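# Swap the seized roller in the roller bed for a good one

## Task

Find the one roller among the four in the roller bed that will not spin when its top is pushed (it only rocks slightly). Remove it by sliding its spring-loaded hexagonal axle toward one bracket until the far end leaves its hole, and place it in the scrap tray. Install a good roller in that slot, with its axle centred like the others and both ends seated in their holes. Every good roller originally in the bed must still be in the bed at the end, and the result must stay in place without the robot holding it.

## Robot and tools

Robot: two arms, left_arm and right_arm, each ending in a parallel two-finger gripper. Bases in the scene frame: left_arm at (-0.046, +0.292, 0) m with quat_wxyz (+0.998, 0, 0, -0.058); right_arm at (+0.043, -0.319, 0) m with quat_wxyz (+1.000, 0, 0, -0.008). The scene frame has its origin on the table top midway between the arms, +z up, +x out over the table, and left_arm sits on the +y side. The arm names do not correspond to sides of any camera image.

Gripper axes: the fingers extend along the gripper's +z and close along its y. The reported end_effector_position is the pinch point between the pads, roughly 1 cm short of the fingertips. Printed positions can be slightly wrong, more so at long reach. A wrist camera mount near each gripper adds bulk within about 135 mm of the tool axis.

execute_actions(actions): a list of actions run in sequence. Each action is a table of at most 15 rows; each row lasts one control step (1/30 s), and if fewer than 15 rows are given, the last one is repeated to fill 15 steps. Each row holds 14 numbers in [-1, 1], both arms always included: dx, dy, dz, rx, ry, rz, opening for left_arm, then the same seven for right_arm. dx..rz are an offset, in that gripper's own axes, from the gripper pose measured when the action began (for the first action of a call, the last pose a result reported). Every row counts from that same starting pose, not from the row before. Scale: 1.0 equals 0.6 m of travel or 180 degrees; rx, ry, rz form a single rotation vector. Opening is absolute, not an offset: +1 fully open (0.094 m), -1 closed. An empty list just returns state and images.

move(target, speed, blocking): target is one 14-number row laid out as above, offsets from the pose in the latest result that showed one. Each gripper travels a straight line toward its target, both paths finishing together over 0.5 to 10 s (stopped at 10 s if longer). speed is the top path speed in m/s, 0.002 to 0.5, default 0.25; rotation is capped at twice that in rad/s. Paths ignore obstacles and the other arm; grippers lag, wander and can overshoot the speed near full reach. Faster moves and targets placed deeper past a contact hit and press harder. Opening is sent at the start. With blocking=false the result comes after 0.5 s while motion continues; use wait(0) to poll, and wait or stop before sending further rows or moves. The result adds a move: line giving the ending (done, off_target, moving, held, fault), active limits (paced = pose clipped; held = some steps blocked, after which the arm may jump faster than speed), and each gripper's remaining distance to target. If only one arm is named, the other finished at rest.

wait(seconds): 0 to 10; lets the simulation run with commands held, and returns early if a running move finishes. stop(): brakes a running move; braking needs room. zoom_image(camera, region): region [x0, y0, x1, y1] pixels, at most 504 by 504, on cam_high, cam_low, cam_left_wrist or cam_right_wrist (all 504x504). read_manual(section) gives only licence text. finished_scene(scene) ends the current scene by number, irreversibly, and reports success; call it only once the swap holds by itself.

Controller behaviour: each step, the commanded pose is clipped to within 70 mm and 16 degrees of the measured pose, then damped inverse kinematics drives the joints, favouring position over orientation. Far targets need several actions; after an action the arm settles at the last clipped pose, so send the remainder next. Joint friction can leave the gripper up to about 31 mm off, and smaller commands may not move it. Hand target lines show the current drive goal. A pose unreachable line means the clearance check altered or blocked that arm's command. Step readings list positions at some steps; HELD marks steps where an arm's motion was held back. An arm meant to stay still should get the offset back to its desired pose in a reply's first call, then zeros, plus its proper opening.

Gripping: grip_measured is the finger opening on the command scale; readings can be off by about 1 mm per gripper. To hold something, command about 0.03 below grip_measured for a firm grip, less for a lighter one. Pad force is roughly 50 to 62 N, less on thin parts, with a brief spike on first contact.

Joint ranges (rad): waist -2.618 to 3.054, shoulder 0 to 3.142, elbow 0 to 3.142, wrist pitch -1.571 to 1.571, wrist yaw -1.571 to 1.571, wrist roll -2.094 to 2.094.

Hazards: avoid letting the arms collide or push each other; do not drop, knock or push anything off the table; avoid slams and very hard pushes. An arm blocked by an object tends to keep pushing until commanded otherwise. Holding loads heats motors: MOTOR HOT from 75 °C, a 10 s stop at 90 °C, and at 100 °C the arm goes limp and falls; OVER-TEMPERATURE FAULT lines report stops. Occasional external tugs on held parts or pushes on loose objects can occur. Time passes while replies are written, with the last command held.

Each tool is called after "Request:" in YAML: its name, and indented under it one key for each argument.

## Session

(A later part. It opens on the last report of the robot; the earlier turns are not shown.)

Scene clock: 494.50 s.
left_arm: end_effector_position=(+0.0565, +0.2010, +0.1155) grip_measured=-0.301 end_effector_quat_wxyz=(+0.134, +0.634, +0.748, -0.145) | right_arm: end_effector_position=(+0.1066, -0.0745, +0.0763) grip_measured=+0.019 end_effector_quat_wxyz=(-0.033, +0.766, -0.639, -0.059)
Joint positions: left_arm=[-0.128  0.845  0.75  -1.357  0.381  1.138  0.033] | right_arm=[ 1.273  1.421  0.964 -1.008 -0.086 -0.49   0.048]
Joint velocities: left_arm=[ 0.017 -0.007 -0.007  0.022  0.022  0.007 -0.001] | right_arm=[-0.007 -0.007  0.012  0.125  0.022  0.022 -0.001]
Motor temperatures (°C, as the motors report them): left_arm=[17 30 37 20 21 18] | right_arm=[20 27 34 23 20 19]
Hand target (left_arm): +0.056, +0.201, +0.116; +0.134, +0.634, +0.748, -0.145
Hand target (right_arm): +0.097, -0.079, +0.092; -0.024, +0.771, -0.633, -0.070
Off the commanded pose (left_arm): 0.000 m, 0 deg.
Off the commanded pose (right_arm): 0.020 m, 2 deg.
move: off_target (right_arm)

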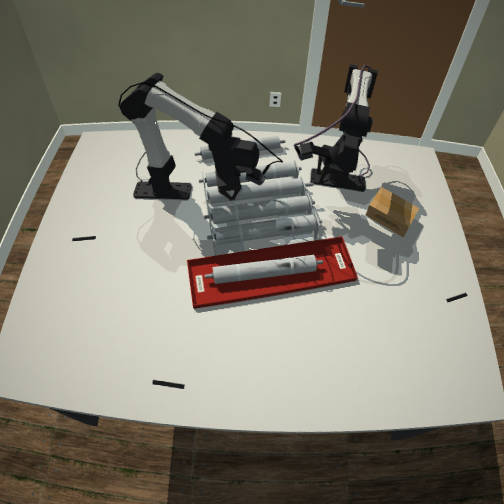

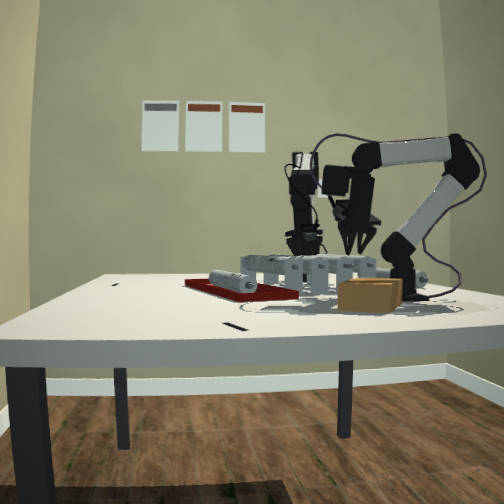

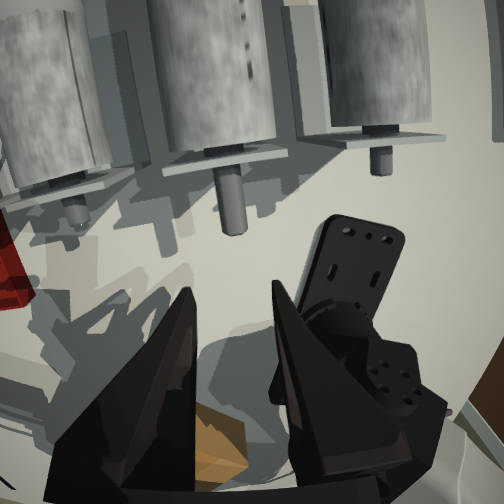

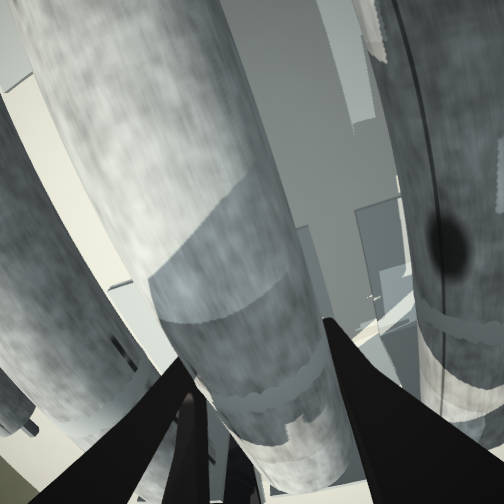

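Request:
move:
  target: [0,0,0,0,0,0,-0.3, 0,0,0,0,0,0,0.35]

Request:
move:
  target: [0,0,0,0,0,0,-0.3, 0.12,0,-0.1,0,0,0,0.35]
  speed: 0.08

Request:
zoom_image:
  camera: "cam_high"
  region: [190,130,340,250]

Scene clock: 500.63 s.
left_arm: end_effector_position=(+0.0565, +0.2010, +0.1155) grip_measured=-0.301 end_effector_quat_wxyz=(+0.134, +0.634, +0.748, -0.145) | right_arm: end_effector_position=(+0.1068, -0.0744, +0.0763) grip_measured=+0.348 end_effector_quat_wxyz=(-0.033, +0.766, -0.639, -0.059)
Joint positions: left_arm=[-0.128  0.845  0.75  -1.357  0.381  1.138  0.033] | right_arm=[ 1.273  1.421  0.964 -1.008 -0.085 -0.489  0.063]
Joint velocities: left_arm=[-0.002 -0.027 -0.017  0.022  0.066 -0.022 -0.   ] | right_arm=[-0.002 -0.012 -0.022  0.051  0.037  0.037 -0.   ]
Motor temperatures (°C, as the motors report them): left_arm=[17 30 37 20 21 18] | right_arm=[20 27 35 23 20 19]
Hand target (left_arm): +0.056, +0.201, +0.116; +0.134, +0.634, +0.748, -0.145
Hand target (right_arm): +0.107, -0.074, +0.076; -0.033, +0.766, -0.639, -0.060
Off the commanded pose (left_arm): 0.000 m, 0 deg.
Off the commanded pose (right_arm): 0.000 m, 0 deg.
move: done

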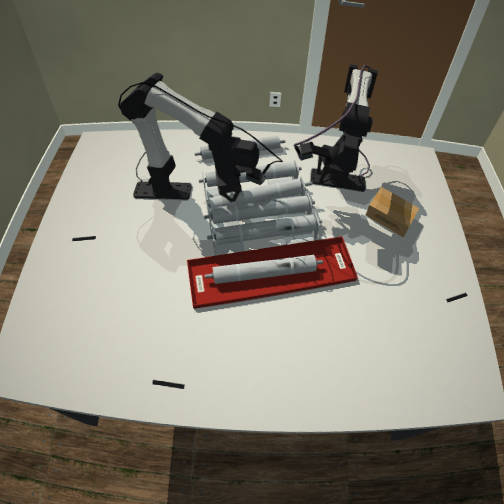

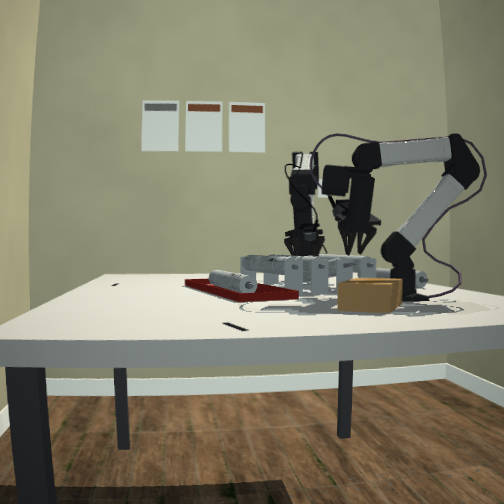

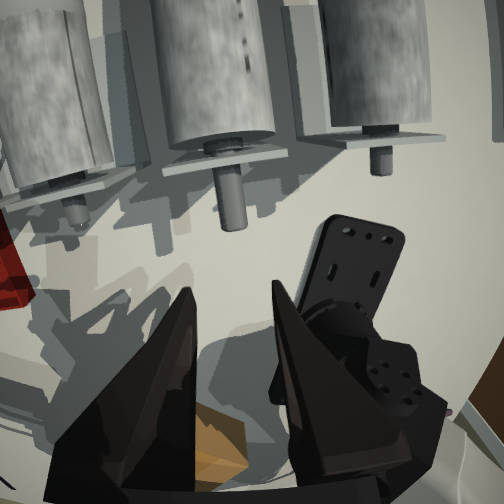

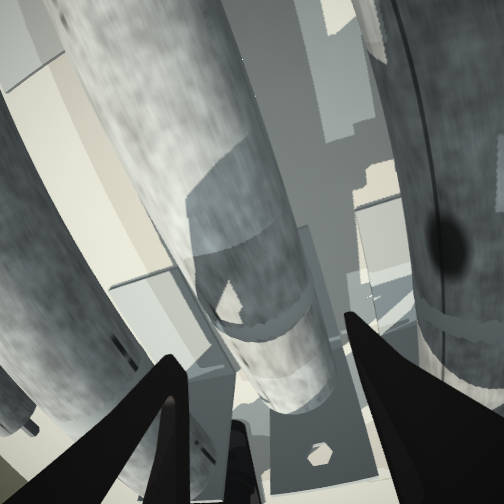

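Scene clock: 502.30 s.
left_arm: end_effector_position=(+0.0565, +0.2010, +0.1155) grip_measured=-0.301 end_effector_quat_wxyz=(+0.134, +0.634, +0.748, -0.145) | right_arm: end_effector_position=(+0.1239, -0.1481, +0.1217) grip_measured=+0.348 end_effector_quat_wxyz=(-0.034, +0.766, -0.640, -0.057)
Joint positions: left_arm=[-0.128  0.845  0.75  -1.357  0.381  1.138  0.033] | right_arm=[ 1.051  1.166  0.964 -1.284 -0.102 -0.711  0.063]
Joint velocities: left_arm=[ 0.007 -0.002  0.002 -0.037 -0.022  0.022  0.   ] | right_arm=[ 0.002 -0.002  0.002 -0.051 -0.037 -0.066 -0.001]
Motor temperatures (°C, as the motors report them): left_arm=[17 30 37 20 21 18] | right_arm=[20 27 35 23 20 19]
Hand target (left_arm): +0.056, +0.201, +0.116; +0.134, +0.634, +0.748, -0.145
Hand target (right_arm): +0.123, -0.150, +0.126; -0.035, +0.766, -0.639, -0.060
Off the commanded pose (left_arm): 0.000 m, 0 deg.
Off the commanded pose (right_arm): 0.006 m, 0 deg.
move: done

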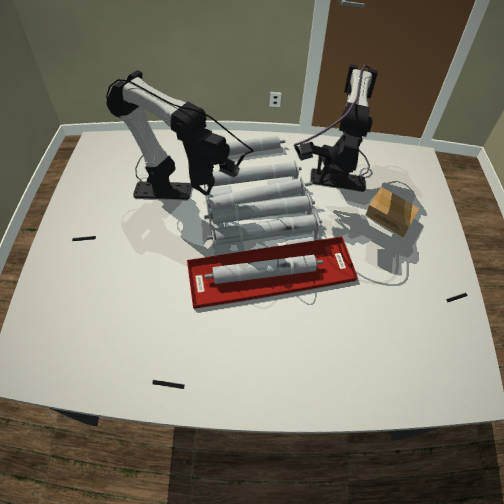

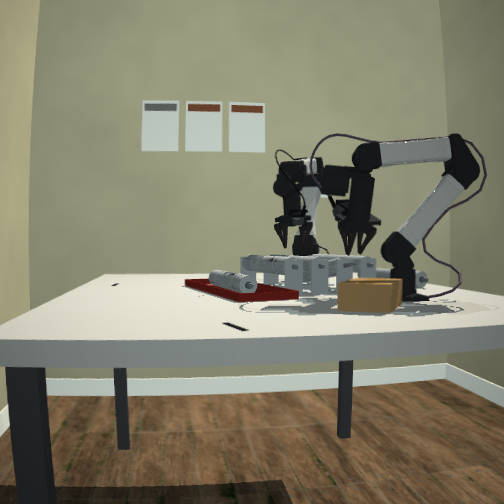

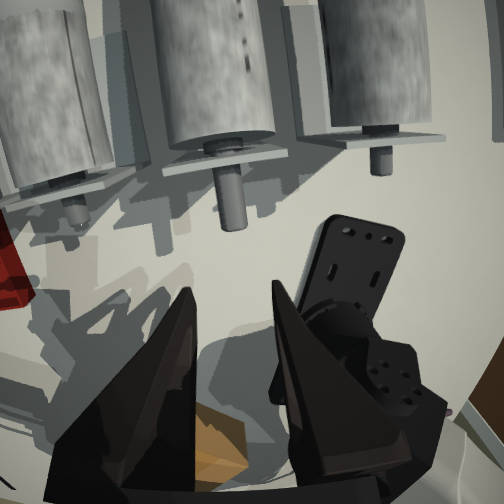

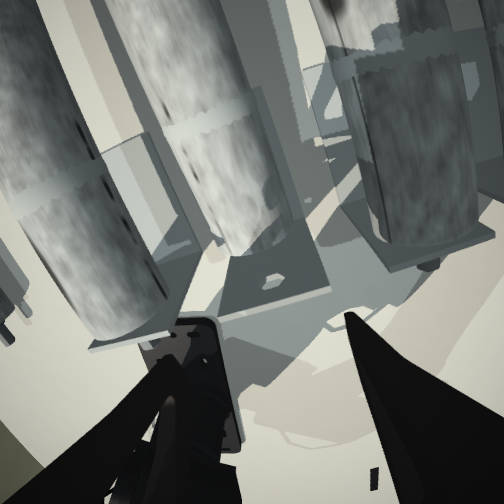

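Region (190, 130, 340, 250) of cam_high's 504x504 image, scaled by 3.360, with more detail than that image has; it fills the top 403 rows of this view, and the rest is white.

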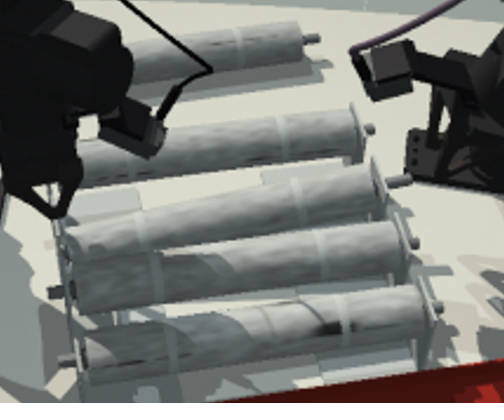

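Request:
move:
  target: [0,0,0,0,0,0,-0.3, -0.125,0,0.0,0,0,0,0.3]
  speed: 0.08

Request:
move:
  target: [0,0,0,0,0,0,-0.3, 0,0,0.15,0,0,0,0.3]
  speed: 0.04

Scene clock: 505.70 s.
left_arm: end_effector_position=(+0.0565, +0.2010, +0.1155) grip_measured=-0.301 end_effector_quat_wxyz=(+0.134, +0.634, +0.748, -0.145) | right_arm: end_effector_position=(+0.1072, -0.0838, +0.1290) grip_measured=+0.302 end_effector_quat_wxyz=(-0.024, +0.766, -0.639, -0.056)
Joint positions: left_arm=[-0.128  0.845  0.75  -1.357  0.381  1.138  0.033] | right_arm=[ 1.257  1.384  1.145 -1.248 -0.088 -0.506  0.061]
Joint velocities: left_arm=[-0.007 -0.017  0.002 -0.022 -0.051 -0.037 -0.001] | right_arm=[ 0.002 -0.007 -0.002 -0.095 -0.037  0.066 -0.001]
Motor temperatures (°C, as the motors report them): left_arm=[17 30 37 20 21 18] | right_arm=[20 26 35 23 20 19]
Hand target (left_arm): +0.056, +0.201, +0.116; +0.134, +0.634, +0.748, -0.145
Hand target (right_arm): +0.109, -0.076, +0.131; -0.032, +0.766, -0.640, -0.057
Off the commanded pose (left_arm): 0.000 m, 0 deg.
Off the commanded pose (right_arm): 0.010 m, 1 deg.
move: done

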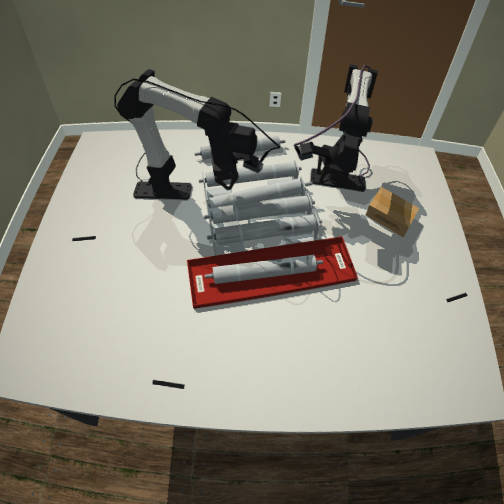

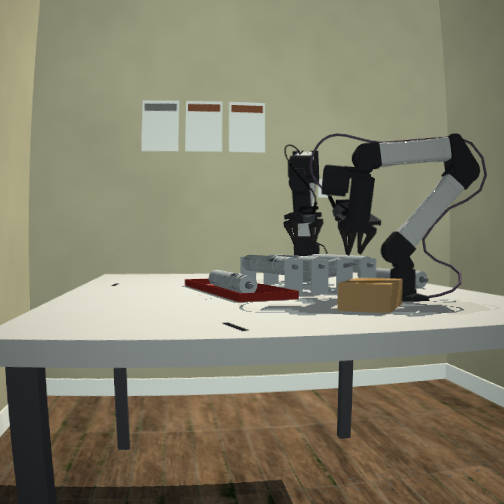

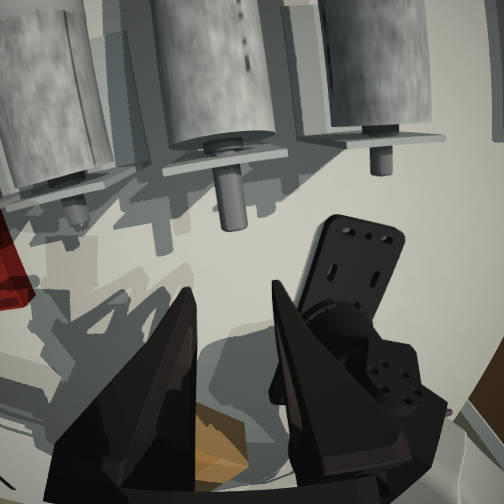

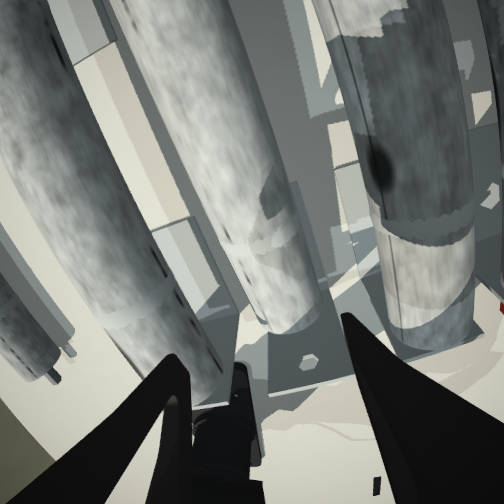

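Scene clock: 508.37 s.
left_arm: end_effector_position=(+0.0565, +0.2010, +0.1155) grip_measured=-0.301 end_effector_quat_wxyz=(+0.134, +0.634, +0.748, -0.145) | right_arm: end_effector_position=(+0.1062, -0.0717, +0.0498) grip_measured=+0.302 end_effector_quat_wxyz=(-0.033, +0.766, -0.639, -0.061)
Joint positions: left_arm=[-0.128  0.845  0.75  -1.357  0.381  1.138  0.033] | right_arm=[ 1.276  1.459  0.886 -0.89  -0.088 -0.485  0.061]
Joint velocities: left_arm=[-0.017  0.012 -0.032 -0.051 -0.007  0.007  0.001] | right_arm=[-0.002 -0.002 -0.012  0.037 -0.051  0.007 -0.001]
Motor temperatures (°C, as the motors report them): left_arm=[17 30 37 20 21 18] | right_arm=[20 26 35 23 20 19]
Hand target (left_arm): +0.056, +0.201, +0.116; +0.134, +0.634, +0.748, -0.145
Hand target (right_arm): +0.103, -0.076, +0.040; -0.023, +0.766, -0.640, -0.056
Off the commanded pose (left_arm): 0.000 m, 0 deg.
Off the commanded pose (right_arm): 0.011 m, 1 deg.
move: off_target (right_arm)

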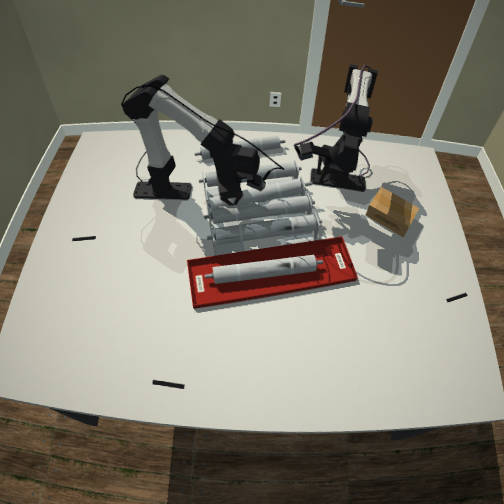

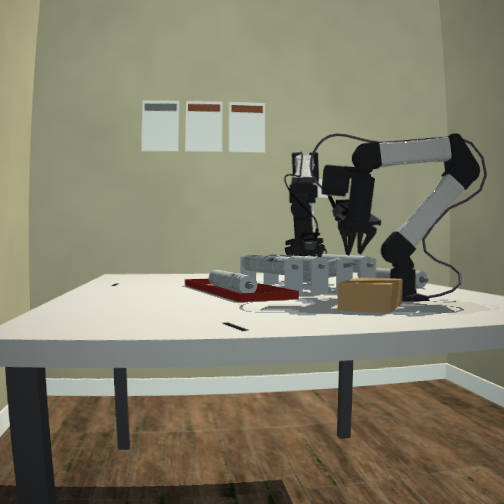

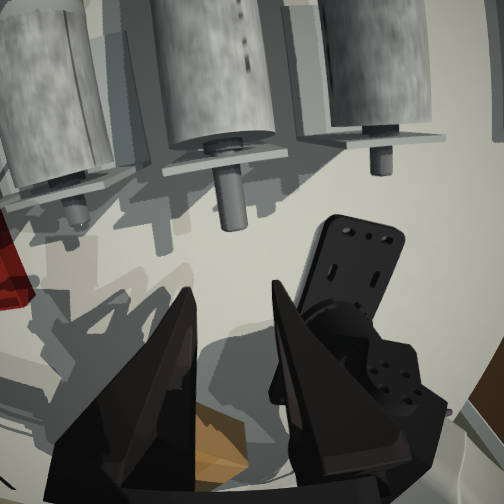

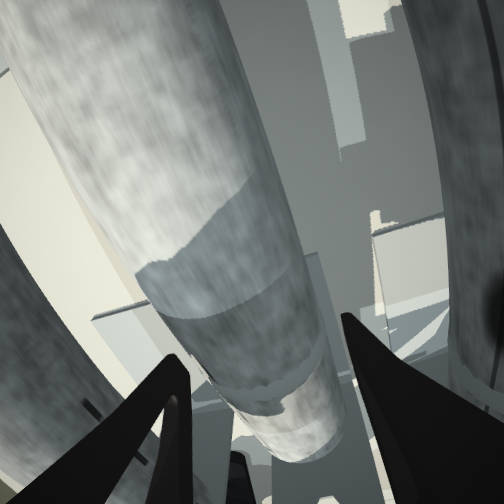

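Request:
move:
  target: [0,0,0,0,0,0,-0.3, 0,0,0.015,0,0,0,-0.1]
  speed: 0.02

Request:
move:
  target: [0,0,0,0,0,0,-0.3, 0,-0.035,-0.02,0,0,0,-0.1]
  speed: 0.01

Scene clock: 511.40 s.
left_arm: end_effector_position=(+0.0565, +0.2010, +0.1155) grip_measured=-0.301 end_effector_quat_wxyz=(+0.134, +0.634, +0.748, -0.145) | right_arm: end_effector_position=(+0.1063, -0.0710, +0.0498) grip_measured=-0.020 end_effector_quat_wxyz=(-0.035, +0.766, -0.639, -0.062)
Joint positions: left_arm=[-0.128  0.845  0.75  -1.357  0.381  1.138  0.033] | right_arm=[ 1.276  1.459  0.886 -0.887 -0.088 -0.485  0.046]
Joint velocities: left_arm=[-0.007 -0.002  0.012 -0.051 -0.037  0.022  0.001] | right_arm=[-0.017  0.002  0.012  0.022 -0.051 -0.007  0.   ]
Motor temperatures (°C, as the motors report them): left_arm=[17 30 37 20 21 18] | right_arm=[20 26 35 23 20 19]
Hand target (left_arm): +0.056, +0.201, +0.116; +0.134, +0.634, +0.748, -0.145
Hand target (right_arm): +0.106, -0.071, +0.041; -0.033, +0.766, -0.639, -0.061
Off the commanded pose (left_arm): 0.000 m, 0 deg.
Off the commanded pose (right_arm): 0.009 m, 0 deg.
move: done

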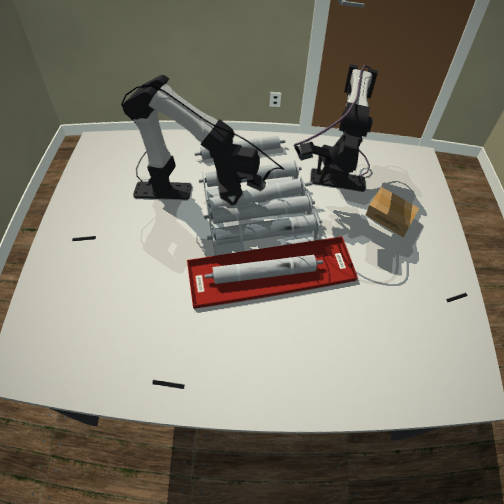

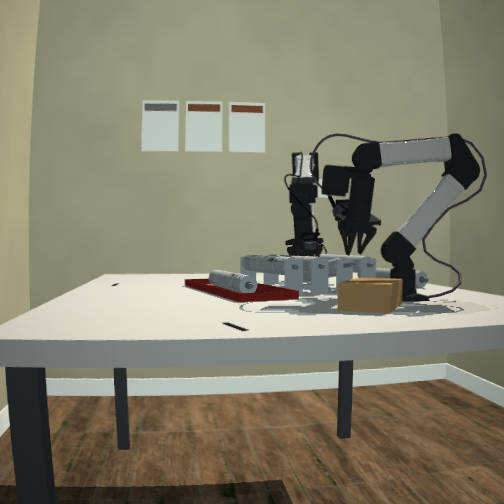

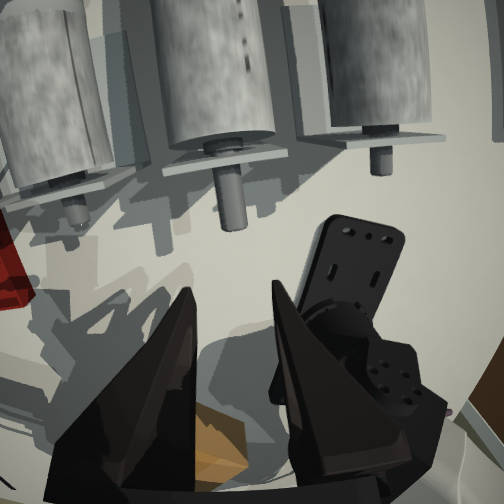

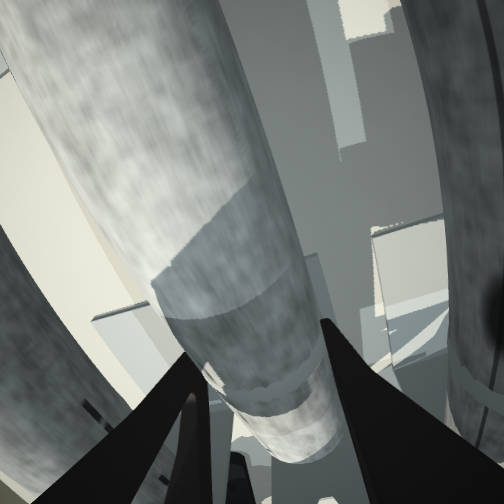

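Scene clock: 514.03 s.
left_arm: end_effector_position=(+0.0565, +0.2010, +0.1155) grip_measured=-0.301 end_effector_quat_wxyz=(+0.134, +0.634, +0.748, -0.145) | right_arm: end_effector_position=(+0.1081, -0.0708, +0.0505) grip_measured=-0.020 end_effector_quat_wxyz=(-0.012, +0.767, -0.636, -0.088)
Joint positions: left_arm=[-0.128  0.845  0.75  -1.357  0.381  1.138  0.033] | right_arm=[ 1.223  1.487  0.911 -0.915 -0.159 -0.544  0.046]
Joint velocities: left_arm=[ 0.002  0.002  0.007 -0.037  0.022 -0.081  0.   ] | right_arm=[-0.017 -0.017 -0.007 -0.022  0.007 -0.022 -0.   ]
Motor temperatures (°C, as the motors report them): left_arm=[17 30 37 20 21 18] | right_arm=[20 26 35 23 20 19]
Hand target (left_arm): +0.056, +0.201, +0.116; +0.134, +0.634, +0.748, -0.145
Hand target (right_arm): +0.127, -0.068, +0.062; -0.035, +0.765, -0.640, -0.062
Off the commanded pose (left_arm): 0.000 m, 0 deg.
Off the commanded pose (right_arm): 0.022 m, 4 deg.
move: off_target (right_arm)

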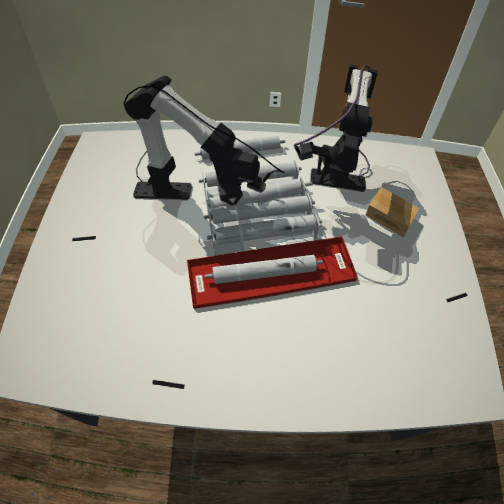

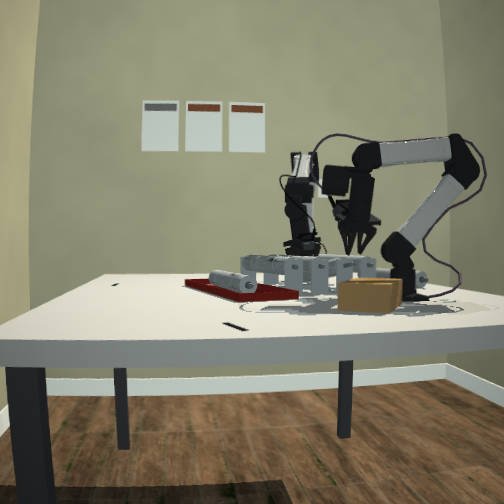

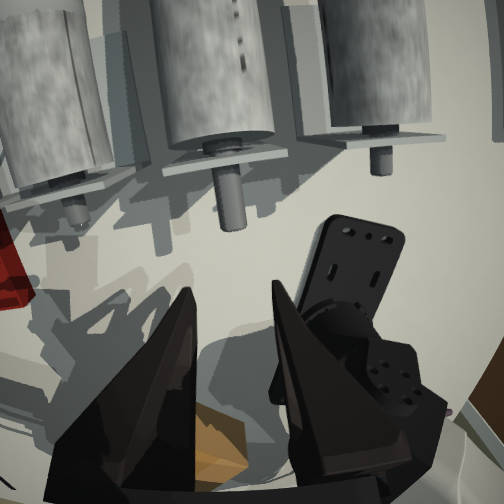

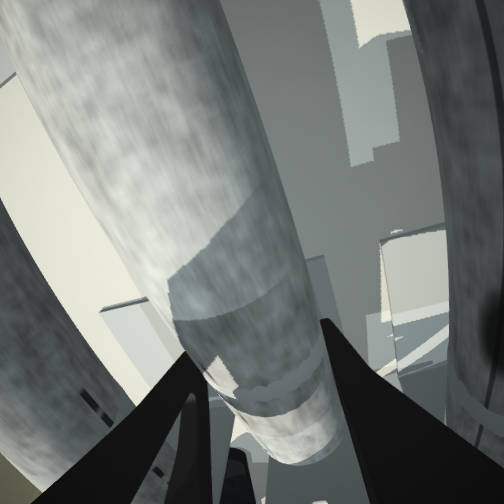

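Grip is above centre; regrip deeper.

Request:
move:
  target: [0,0,0,0,0,0,-0.3, 0,0,0,0,0,0,0.3]

Request:
move:
  target: [0,0,0,0,0,0,-0.3, 0,0,0.04,0,0,0,0.3]
  speed: 0.02

Request:
move:
  target: [0,0,0,0,0,0,-0.3, 0,0,0,0,0,0,-0.1]

Request:
move:
  target: [0,0,0,0,0,0,-0.3, 0,-0.04,-0.04,0,0,0,-0.1]
  speed: 0.01

Scene clock: 517.53 s.
left_arm: end_effector_position=(+0.0565, +0.2010, +0.1155) grip_measured=-0.301 end_effector_quat_wxyz=(+0.134, +0.634, +0.748, -0.145) | right_arm: end_effector_position=(+0.1078, -0.0706, +0.0506) grip_measured=+0.298 end_effector_quat_wxyz=(-0.012, +0.767, -0.635, -0.089)
Joint positions: left_arm=[-0.128  0.845  0.75  -1.357  0.381  1.138  0.033] | right_arm=[ 1.223  1.487  0.911 -0.914 -0.161 -0.544  0.061]
Joint velocities: left_arm=[ 0.007  0.002  0.002 -0.007  0.007 -0.095 -0.001] | right_arm=[ 0.017 -0.007 -0.007  0.022  0.007 -0.081  0.001]
Motor temperatures (°C, as the motors report them): left_arm=[17 30 37 20 21 18] | right_arm=[20 26 35 23 20 19]
Hand target (left_arm): +0.056, +0.201, +0.116; +0.134, +0.634, +0.748, -0.145
Hand target (right_arm): +0.108, -0.071, +0.051; -0.012, +0.767, -0.636, -0.088
Off the commanded pose (left_arm): 0.000 m, 0 deg.
Off the commanded pose (right_arm): 0.000 m, 0 deg.
move: done

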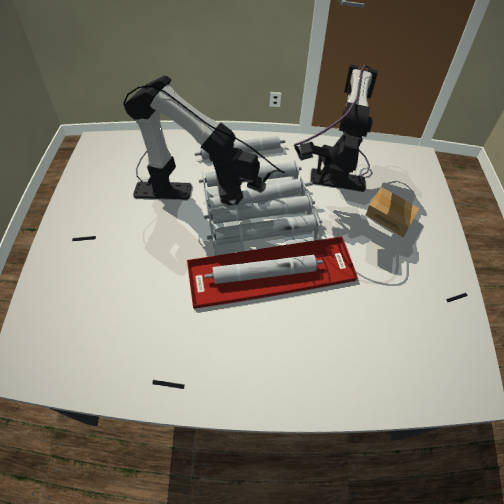

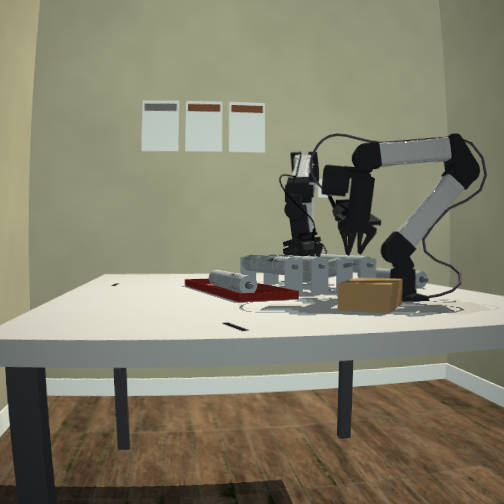

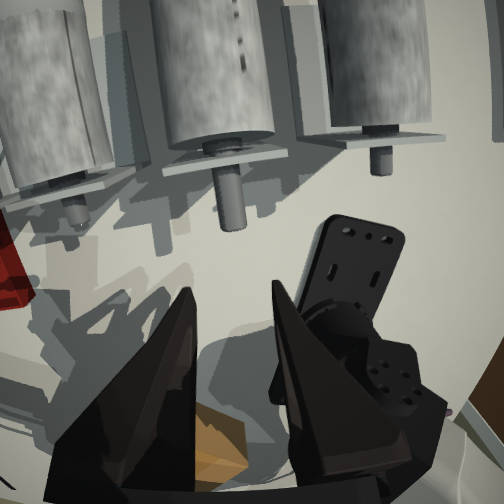

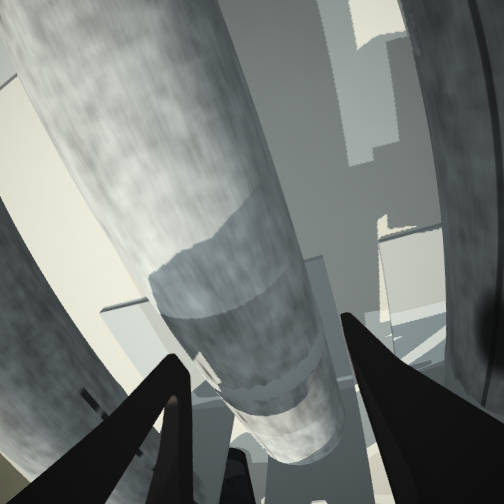

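Scene clock: 519.00 s.
left_arm: end_effector_position=(+0.0565, +0.2010, +0.1155) grip_measured=-0.301 end_effector_quat_wxyz=(+0.134, +0.634, +0.748, -0.145) | right_arm: end_effector_position=(+0.1088, -0.0635, +0.0376) grip_measured=+0.298 end_effector_quat_wxyz=(-0.023, +0.767, -0.635, -0.093)
Joint positions: left_arm=[-0.128  0.845  0.75  -1.357  0.381  1.138  0.033] | right_arm=[ 1.23   1.512  0.877 -0.83  -0.161 -0.536  0.061]
Joint velocities: left_arm=[-0.007 -0.007 -0.002  0.051 -0.007 -0.007  0.001] | right_arm=[-0.007  0.007  0.002  0.037 -0.051  0.051 -0.001]
Motor temperatures (°C, as the motors report them): left_arm=[17 29 37 20 21 18] | right_arm=[20 26 35 23 20 19]
Hand target (left_arm): +0.056, +0.201, +0.116; +0.134, +0.634, +0.748, -0.145
Hand target (right_arm): +0.105, -0.068, +0.027; -0.012, +0.767, -0.636, -0.089
Off the commanded pose (left_arm): 0.000 m, 0 deg.
Off the commanded pose (right_arm): 0.012 m, 1 deg.
move: off_target (right_arm)

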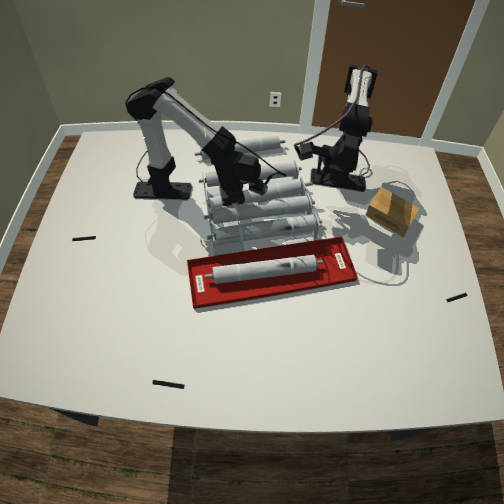

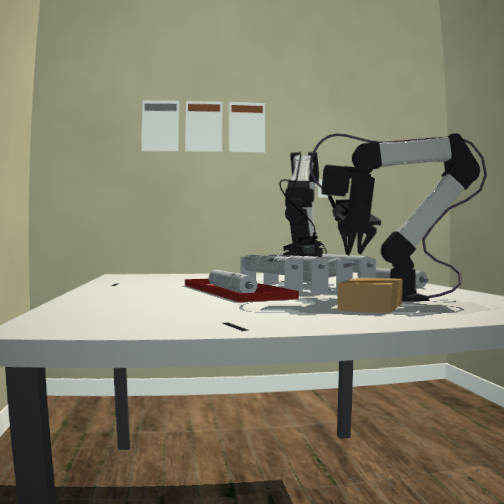

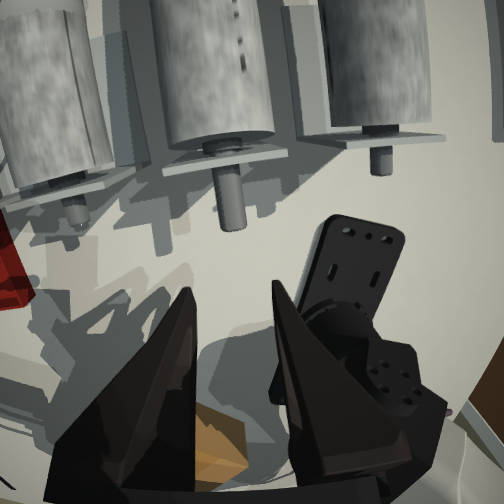

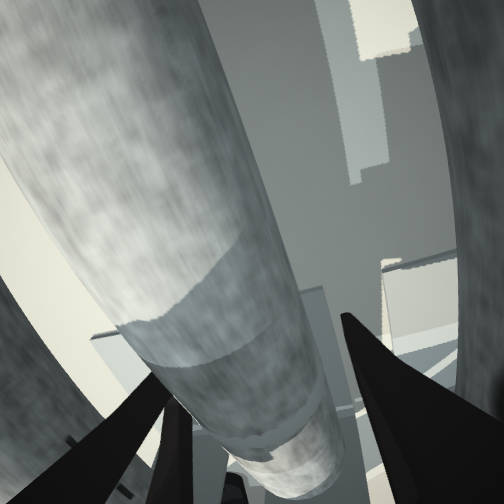

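Scene clock: 519.50 s.
left_arm: end_effector_position=(+0.0565, +0.2010, +0.1155) grip_measured=-0.301 end_effector_quat_wxyz=(+0.134, +0.634, +0.748, -0.145) | right_arm: end_effector_position=(+0.1059, -0.0642, +0.0378) grip_measured=+0.022 end_effector_quat_wxyz=(-0.018, +0.767, -0.634, -0.097)
Joint positions: left_arm=[-0.128  0.845  0.75  -1.357  0.381  1.138  0.033] | right_arm=[ 1.232  1.512  0.877 -0.836 -0.172 -0.536  0.048]
Joint velocities: left_arm=[-0.007 -0.022  0.002  0.066  0.037  0.007 -0.001] | right_arm=[-0.002 -0.017  0.017 -0.022 -0.007 -0.051 -0.   ]
Motor temperatures (°C, as the motors report them): left_arm=[17 29 37 20 21 18] | right_arm=[20 26 35 23 20 19]
Hand target (left_arm): +0.056, +0.201, +0.116; +0.134, +0.634, +0.748, -0.145
Hand target (right_arm): +0.109, -0.064, +0.038; -0.023, +0.767, -0.635, -0.093
Off the commanded pose (left_arm): 0.000 m, 0 deg.
Off the commanded pose (right_arm): 0.003 m, 1 deg.
move: done

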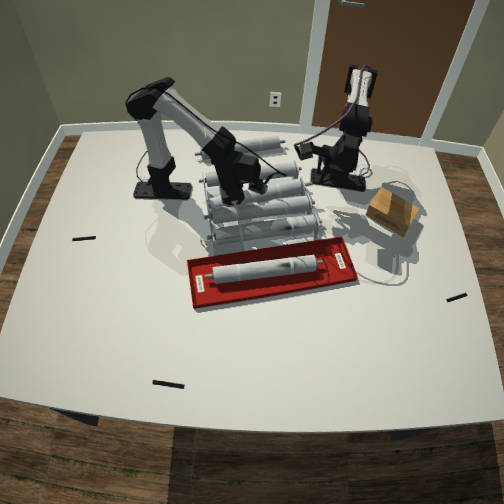

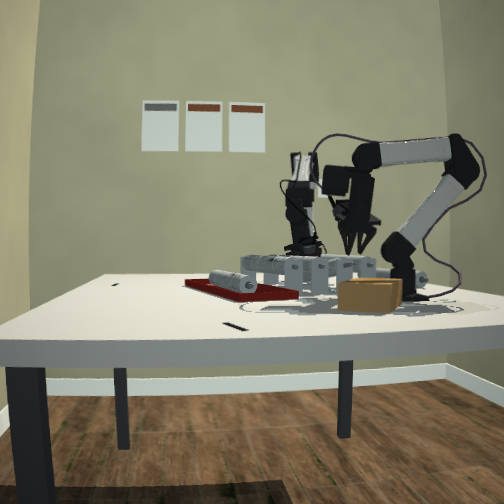

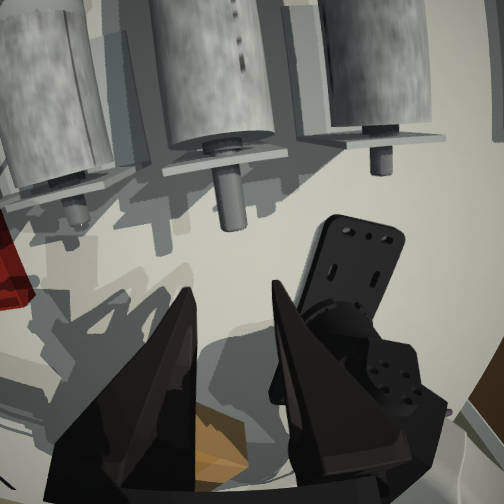

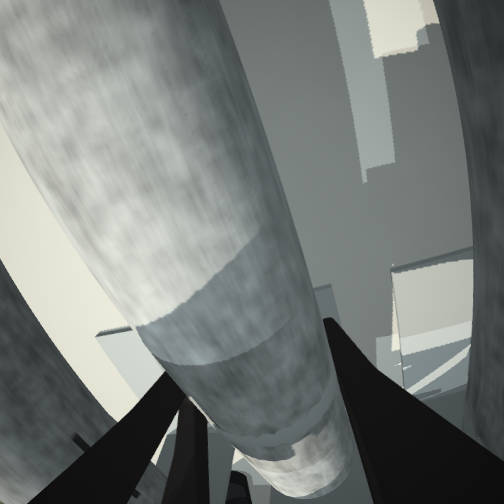

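Scene clock: 523.10 s.
left_arm: end_effector_position=(+0.0565, +0.2010, +0.1155) grip_measured=-0.301 end_effector_quat_wxyz=(+0.134, +0.634, +0.748, -0.145) | right_arm: end_effector_position=(+0.1139, -0.0628, +0.0456) grip_measured=+0.022 end_effector_quat_wxyz=(-0.001, +0.775, -0.621, -0.118)
Joint positions: left_arm=[-0.128  0.845  0.75  -1.357  0.381  1.138  0.033] | right_arm=[ 1.169  1.543  0.935 -0.898 -0.228 -0.631  0.048]
Joint velocities: left_arm=[ 0.007 -0.002 -0.007  0.051  0.095  0.007  0.001] | right_arm=[ 0.002 -0.007 -0.007 -0.022 -0.007 -0.022 -0.   ]
Motor temperatures (°C, as the motors report them): left_arm=[17 29 37 20 21 18] | right_arm=[20 26 36 23 20 19]
Hand target (left_arm): +0.056, +0.201, +0.116; +0.134, +0.634, +0.748, -0.145
Hand target (right_arm): +0.131, -0.062, +0.059; -0.019, +0.767, -0.634, -0.098
Off the commanded pose (left_arm): 0.000 m, 0 deg.
Off the commanded pose (right_arm): 0.023 m, 4 deg.
move: off_target (right_arm)

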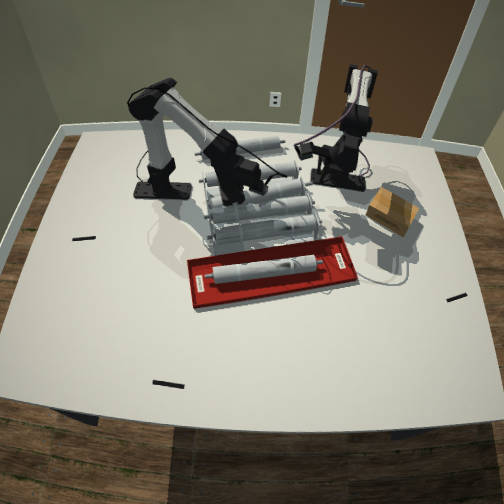

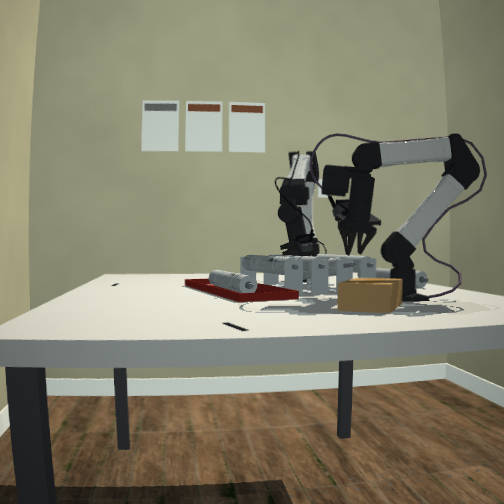

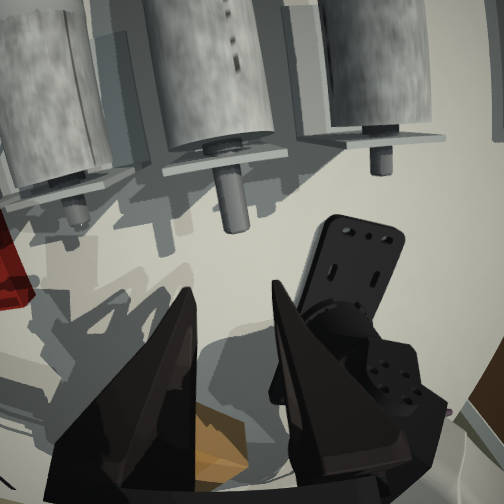

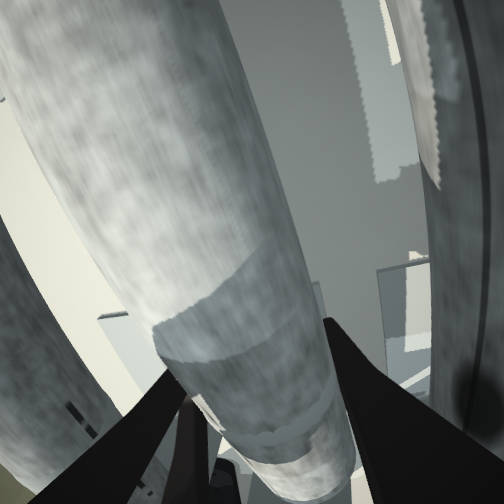

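Now lift straight.

Request:
move:
  target: [0,0,0,0,0,0,-0.3, 0,0.01,-0.075,0,0,0,-0.1]
  speed: 0.006

Scene clock: 532.77 s.
left_arm: end_effector_position=(+0.0565, +0.2010, +0.1155) grip_measured=-0.301 end_effector_quat_wxyz=(+0.134, +0.634, +0.748, -0.145) | right_arm: end_effector_position=(+0.1148, -0.0634, +0.0681) grip_measured=+0.022 end_effector_quat_wxyz=(-0.002, +0.775, -0.621, -0.117)
Joint positions: left_arm=[-0.128  0.845  0.75  -1.357  0.381  1.138  0.033] | right_arm=[ 1.167  1.514  1.001 -0.994 -0.225 -0.633  0.048]
Joint velocities: left_arm=[ 0.017 -0.002 -0.002 -0.007  0.007 -0.022 -0.   ] | right_arm=[-0.017 -0.002 -0.002 -0.007 -0.022 -0.007 -0.001]
Motor temperatures (°C, as the motors report them): left_arm=[17 29 37 20 21 18] | right_arm=[20 28 37 22 20 19]
Hand target (left_arm): +0.056, +0.201, +0.116; +0.134, +0.634, +0.748, -0.145
Hand target (right_arm): +0.115, -0.070, +0.088; -0.002, +0.775, -0.621, -0.118
Off the commanded pose (left_arm): 0.000 m, 0 deg.
Off the commanded pose (right_arm): 0.023 m, 0 deg.
move: off_target (right_arm)

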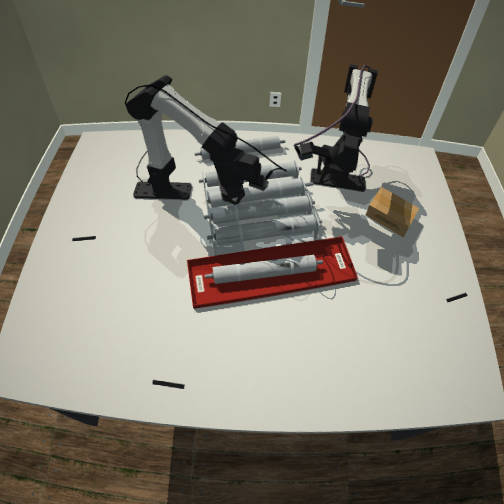

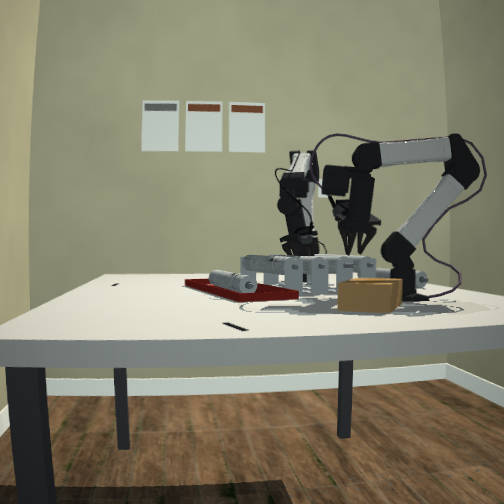

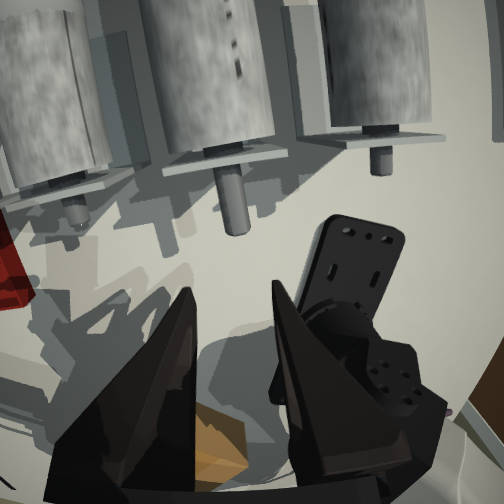

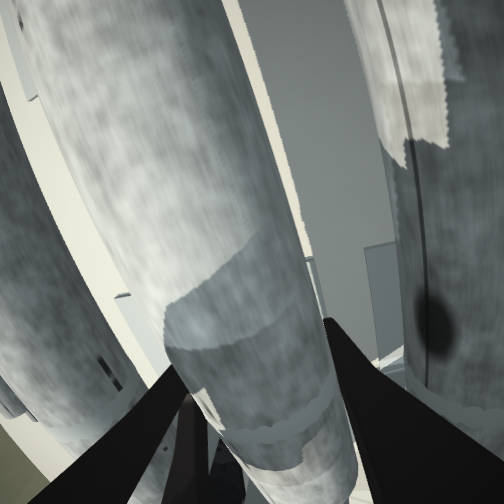

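Request:
move:
  target: [0,0,0,0,0,0,-0.3, 0,0.005,-0.05,0,0,0,-0.1]
  speed: 0.004

Scene clock: 541.53 s.
left_arm: end_effector_position=(+0.0565, +0.2010, +0.1155) grip_measured=-0.301 end_effector_quat_wxyz=(+0.134, +0.634, +0.748, -0.145) | right_arm: end_effector_position=(+0.1154, -0.0631, +0.0769) grip_measured=+0.022 end_effector_quat_wxyz=(+0.002, +0.775, -0.621, -0.114)
Joint positions: left_arm=[-0.128  0.845  0.75  -1.357  0.381  1.138  0.033] | right_arm=[ 1.167  1.515  1.039 -1.04  -0.223 -0.633  0.048]
Joint velocities: left_arm=[-0.002 -0.012 -0.027  0.007  0.007  0.037 -0.001] | right_arm=[-0.007 -0.007  0.002  0.022  0.051 -0.022  0.   ]
Motor temperatures (°C, as the motors report them): left_arm=[17 29 37 20 21 18] | right_arm=[20 28 38 22 20 19]
Hand target (left_arm): +0.056, +0.201, +0.116; +0.134, +0.634, +0.748, -0.145
Hand target (right_arm): +0.117, -0.068, +0.096; -0.002, +0.775, -0.621, -0.117
Off the commanded pose (left_arm): 0.000 m, 0 deg.
Off the commanded pose (right_arm): 0.022 m, 1 deg.
move: off_target (right_arm)

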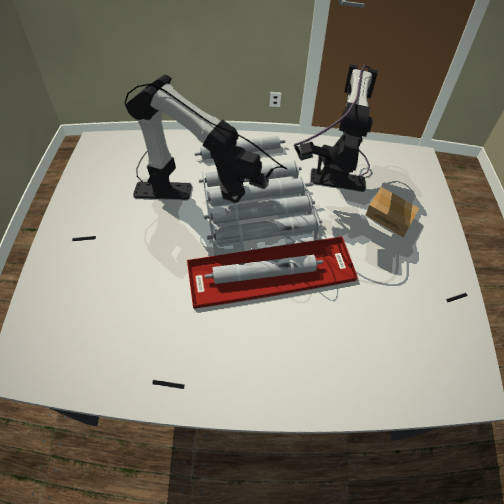

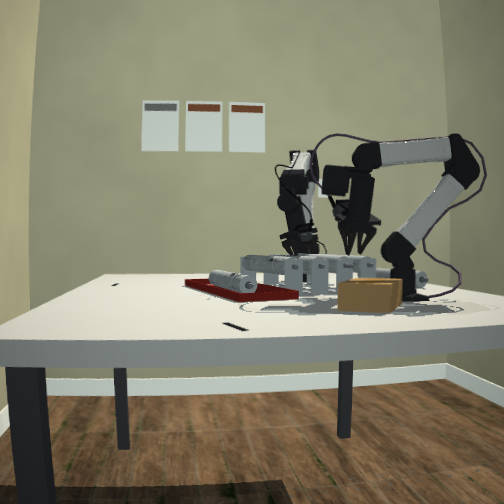

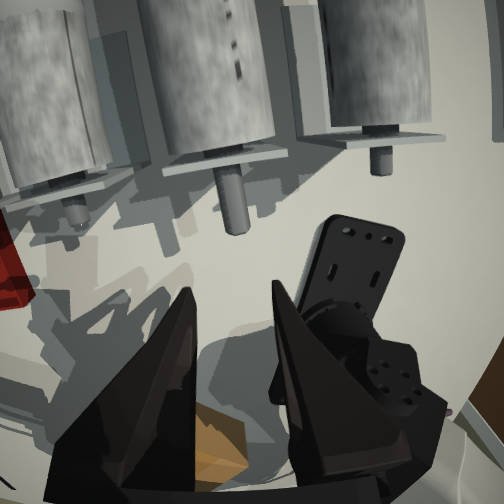

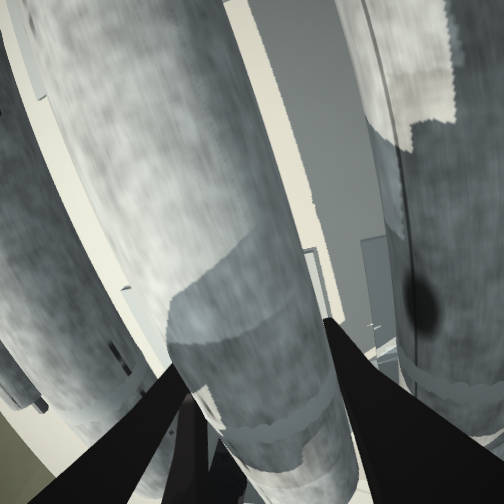

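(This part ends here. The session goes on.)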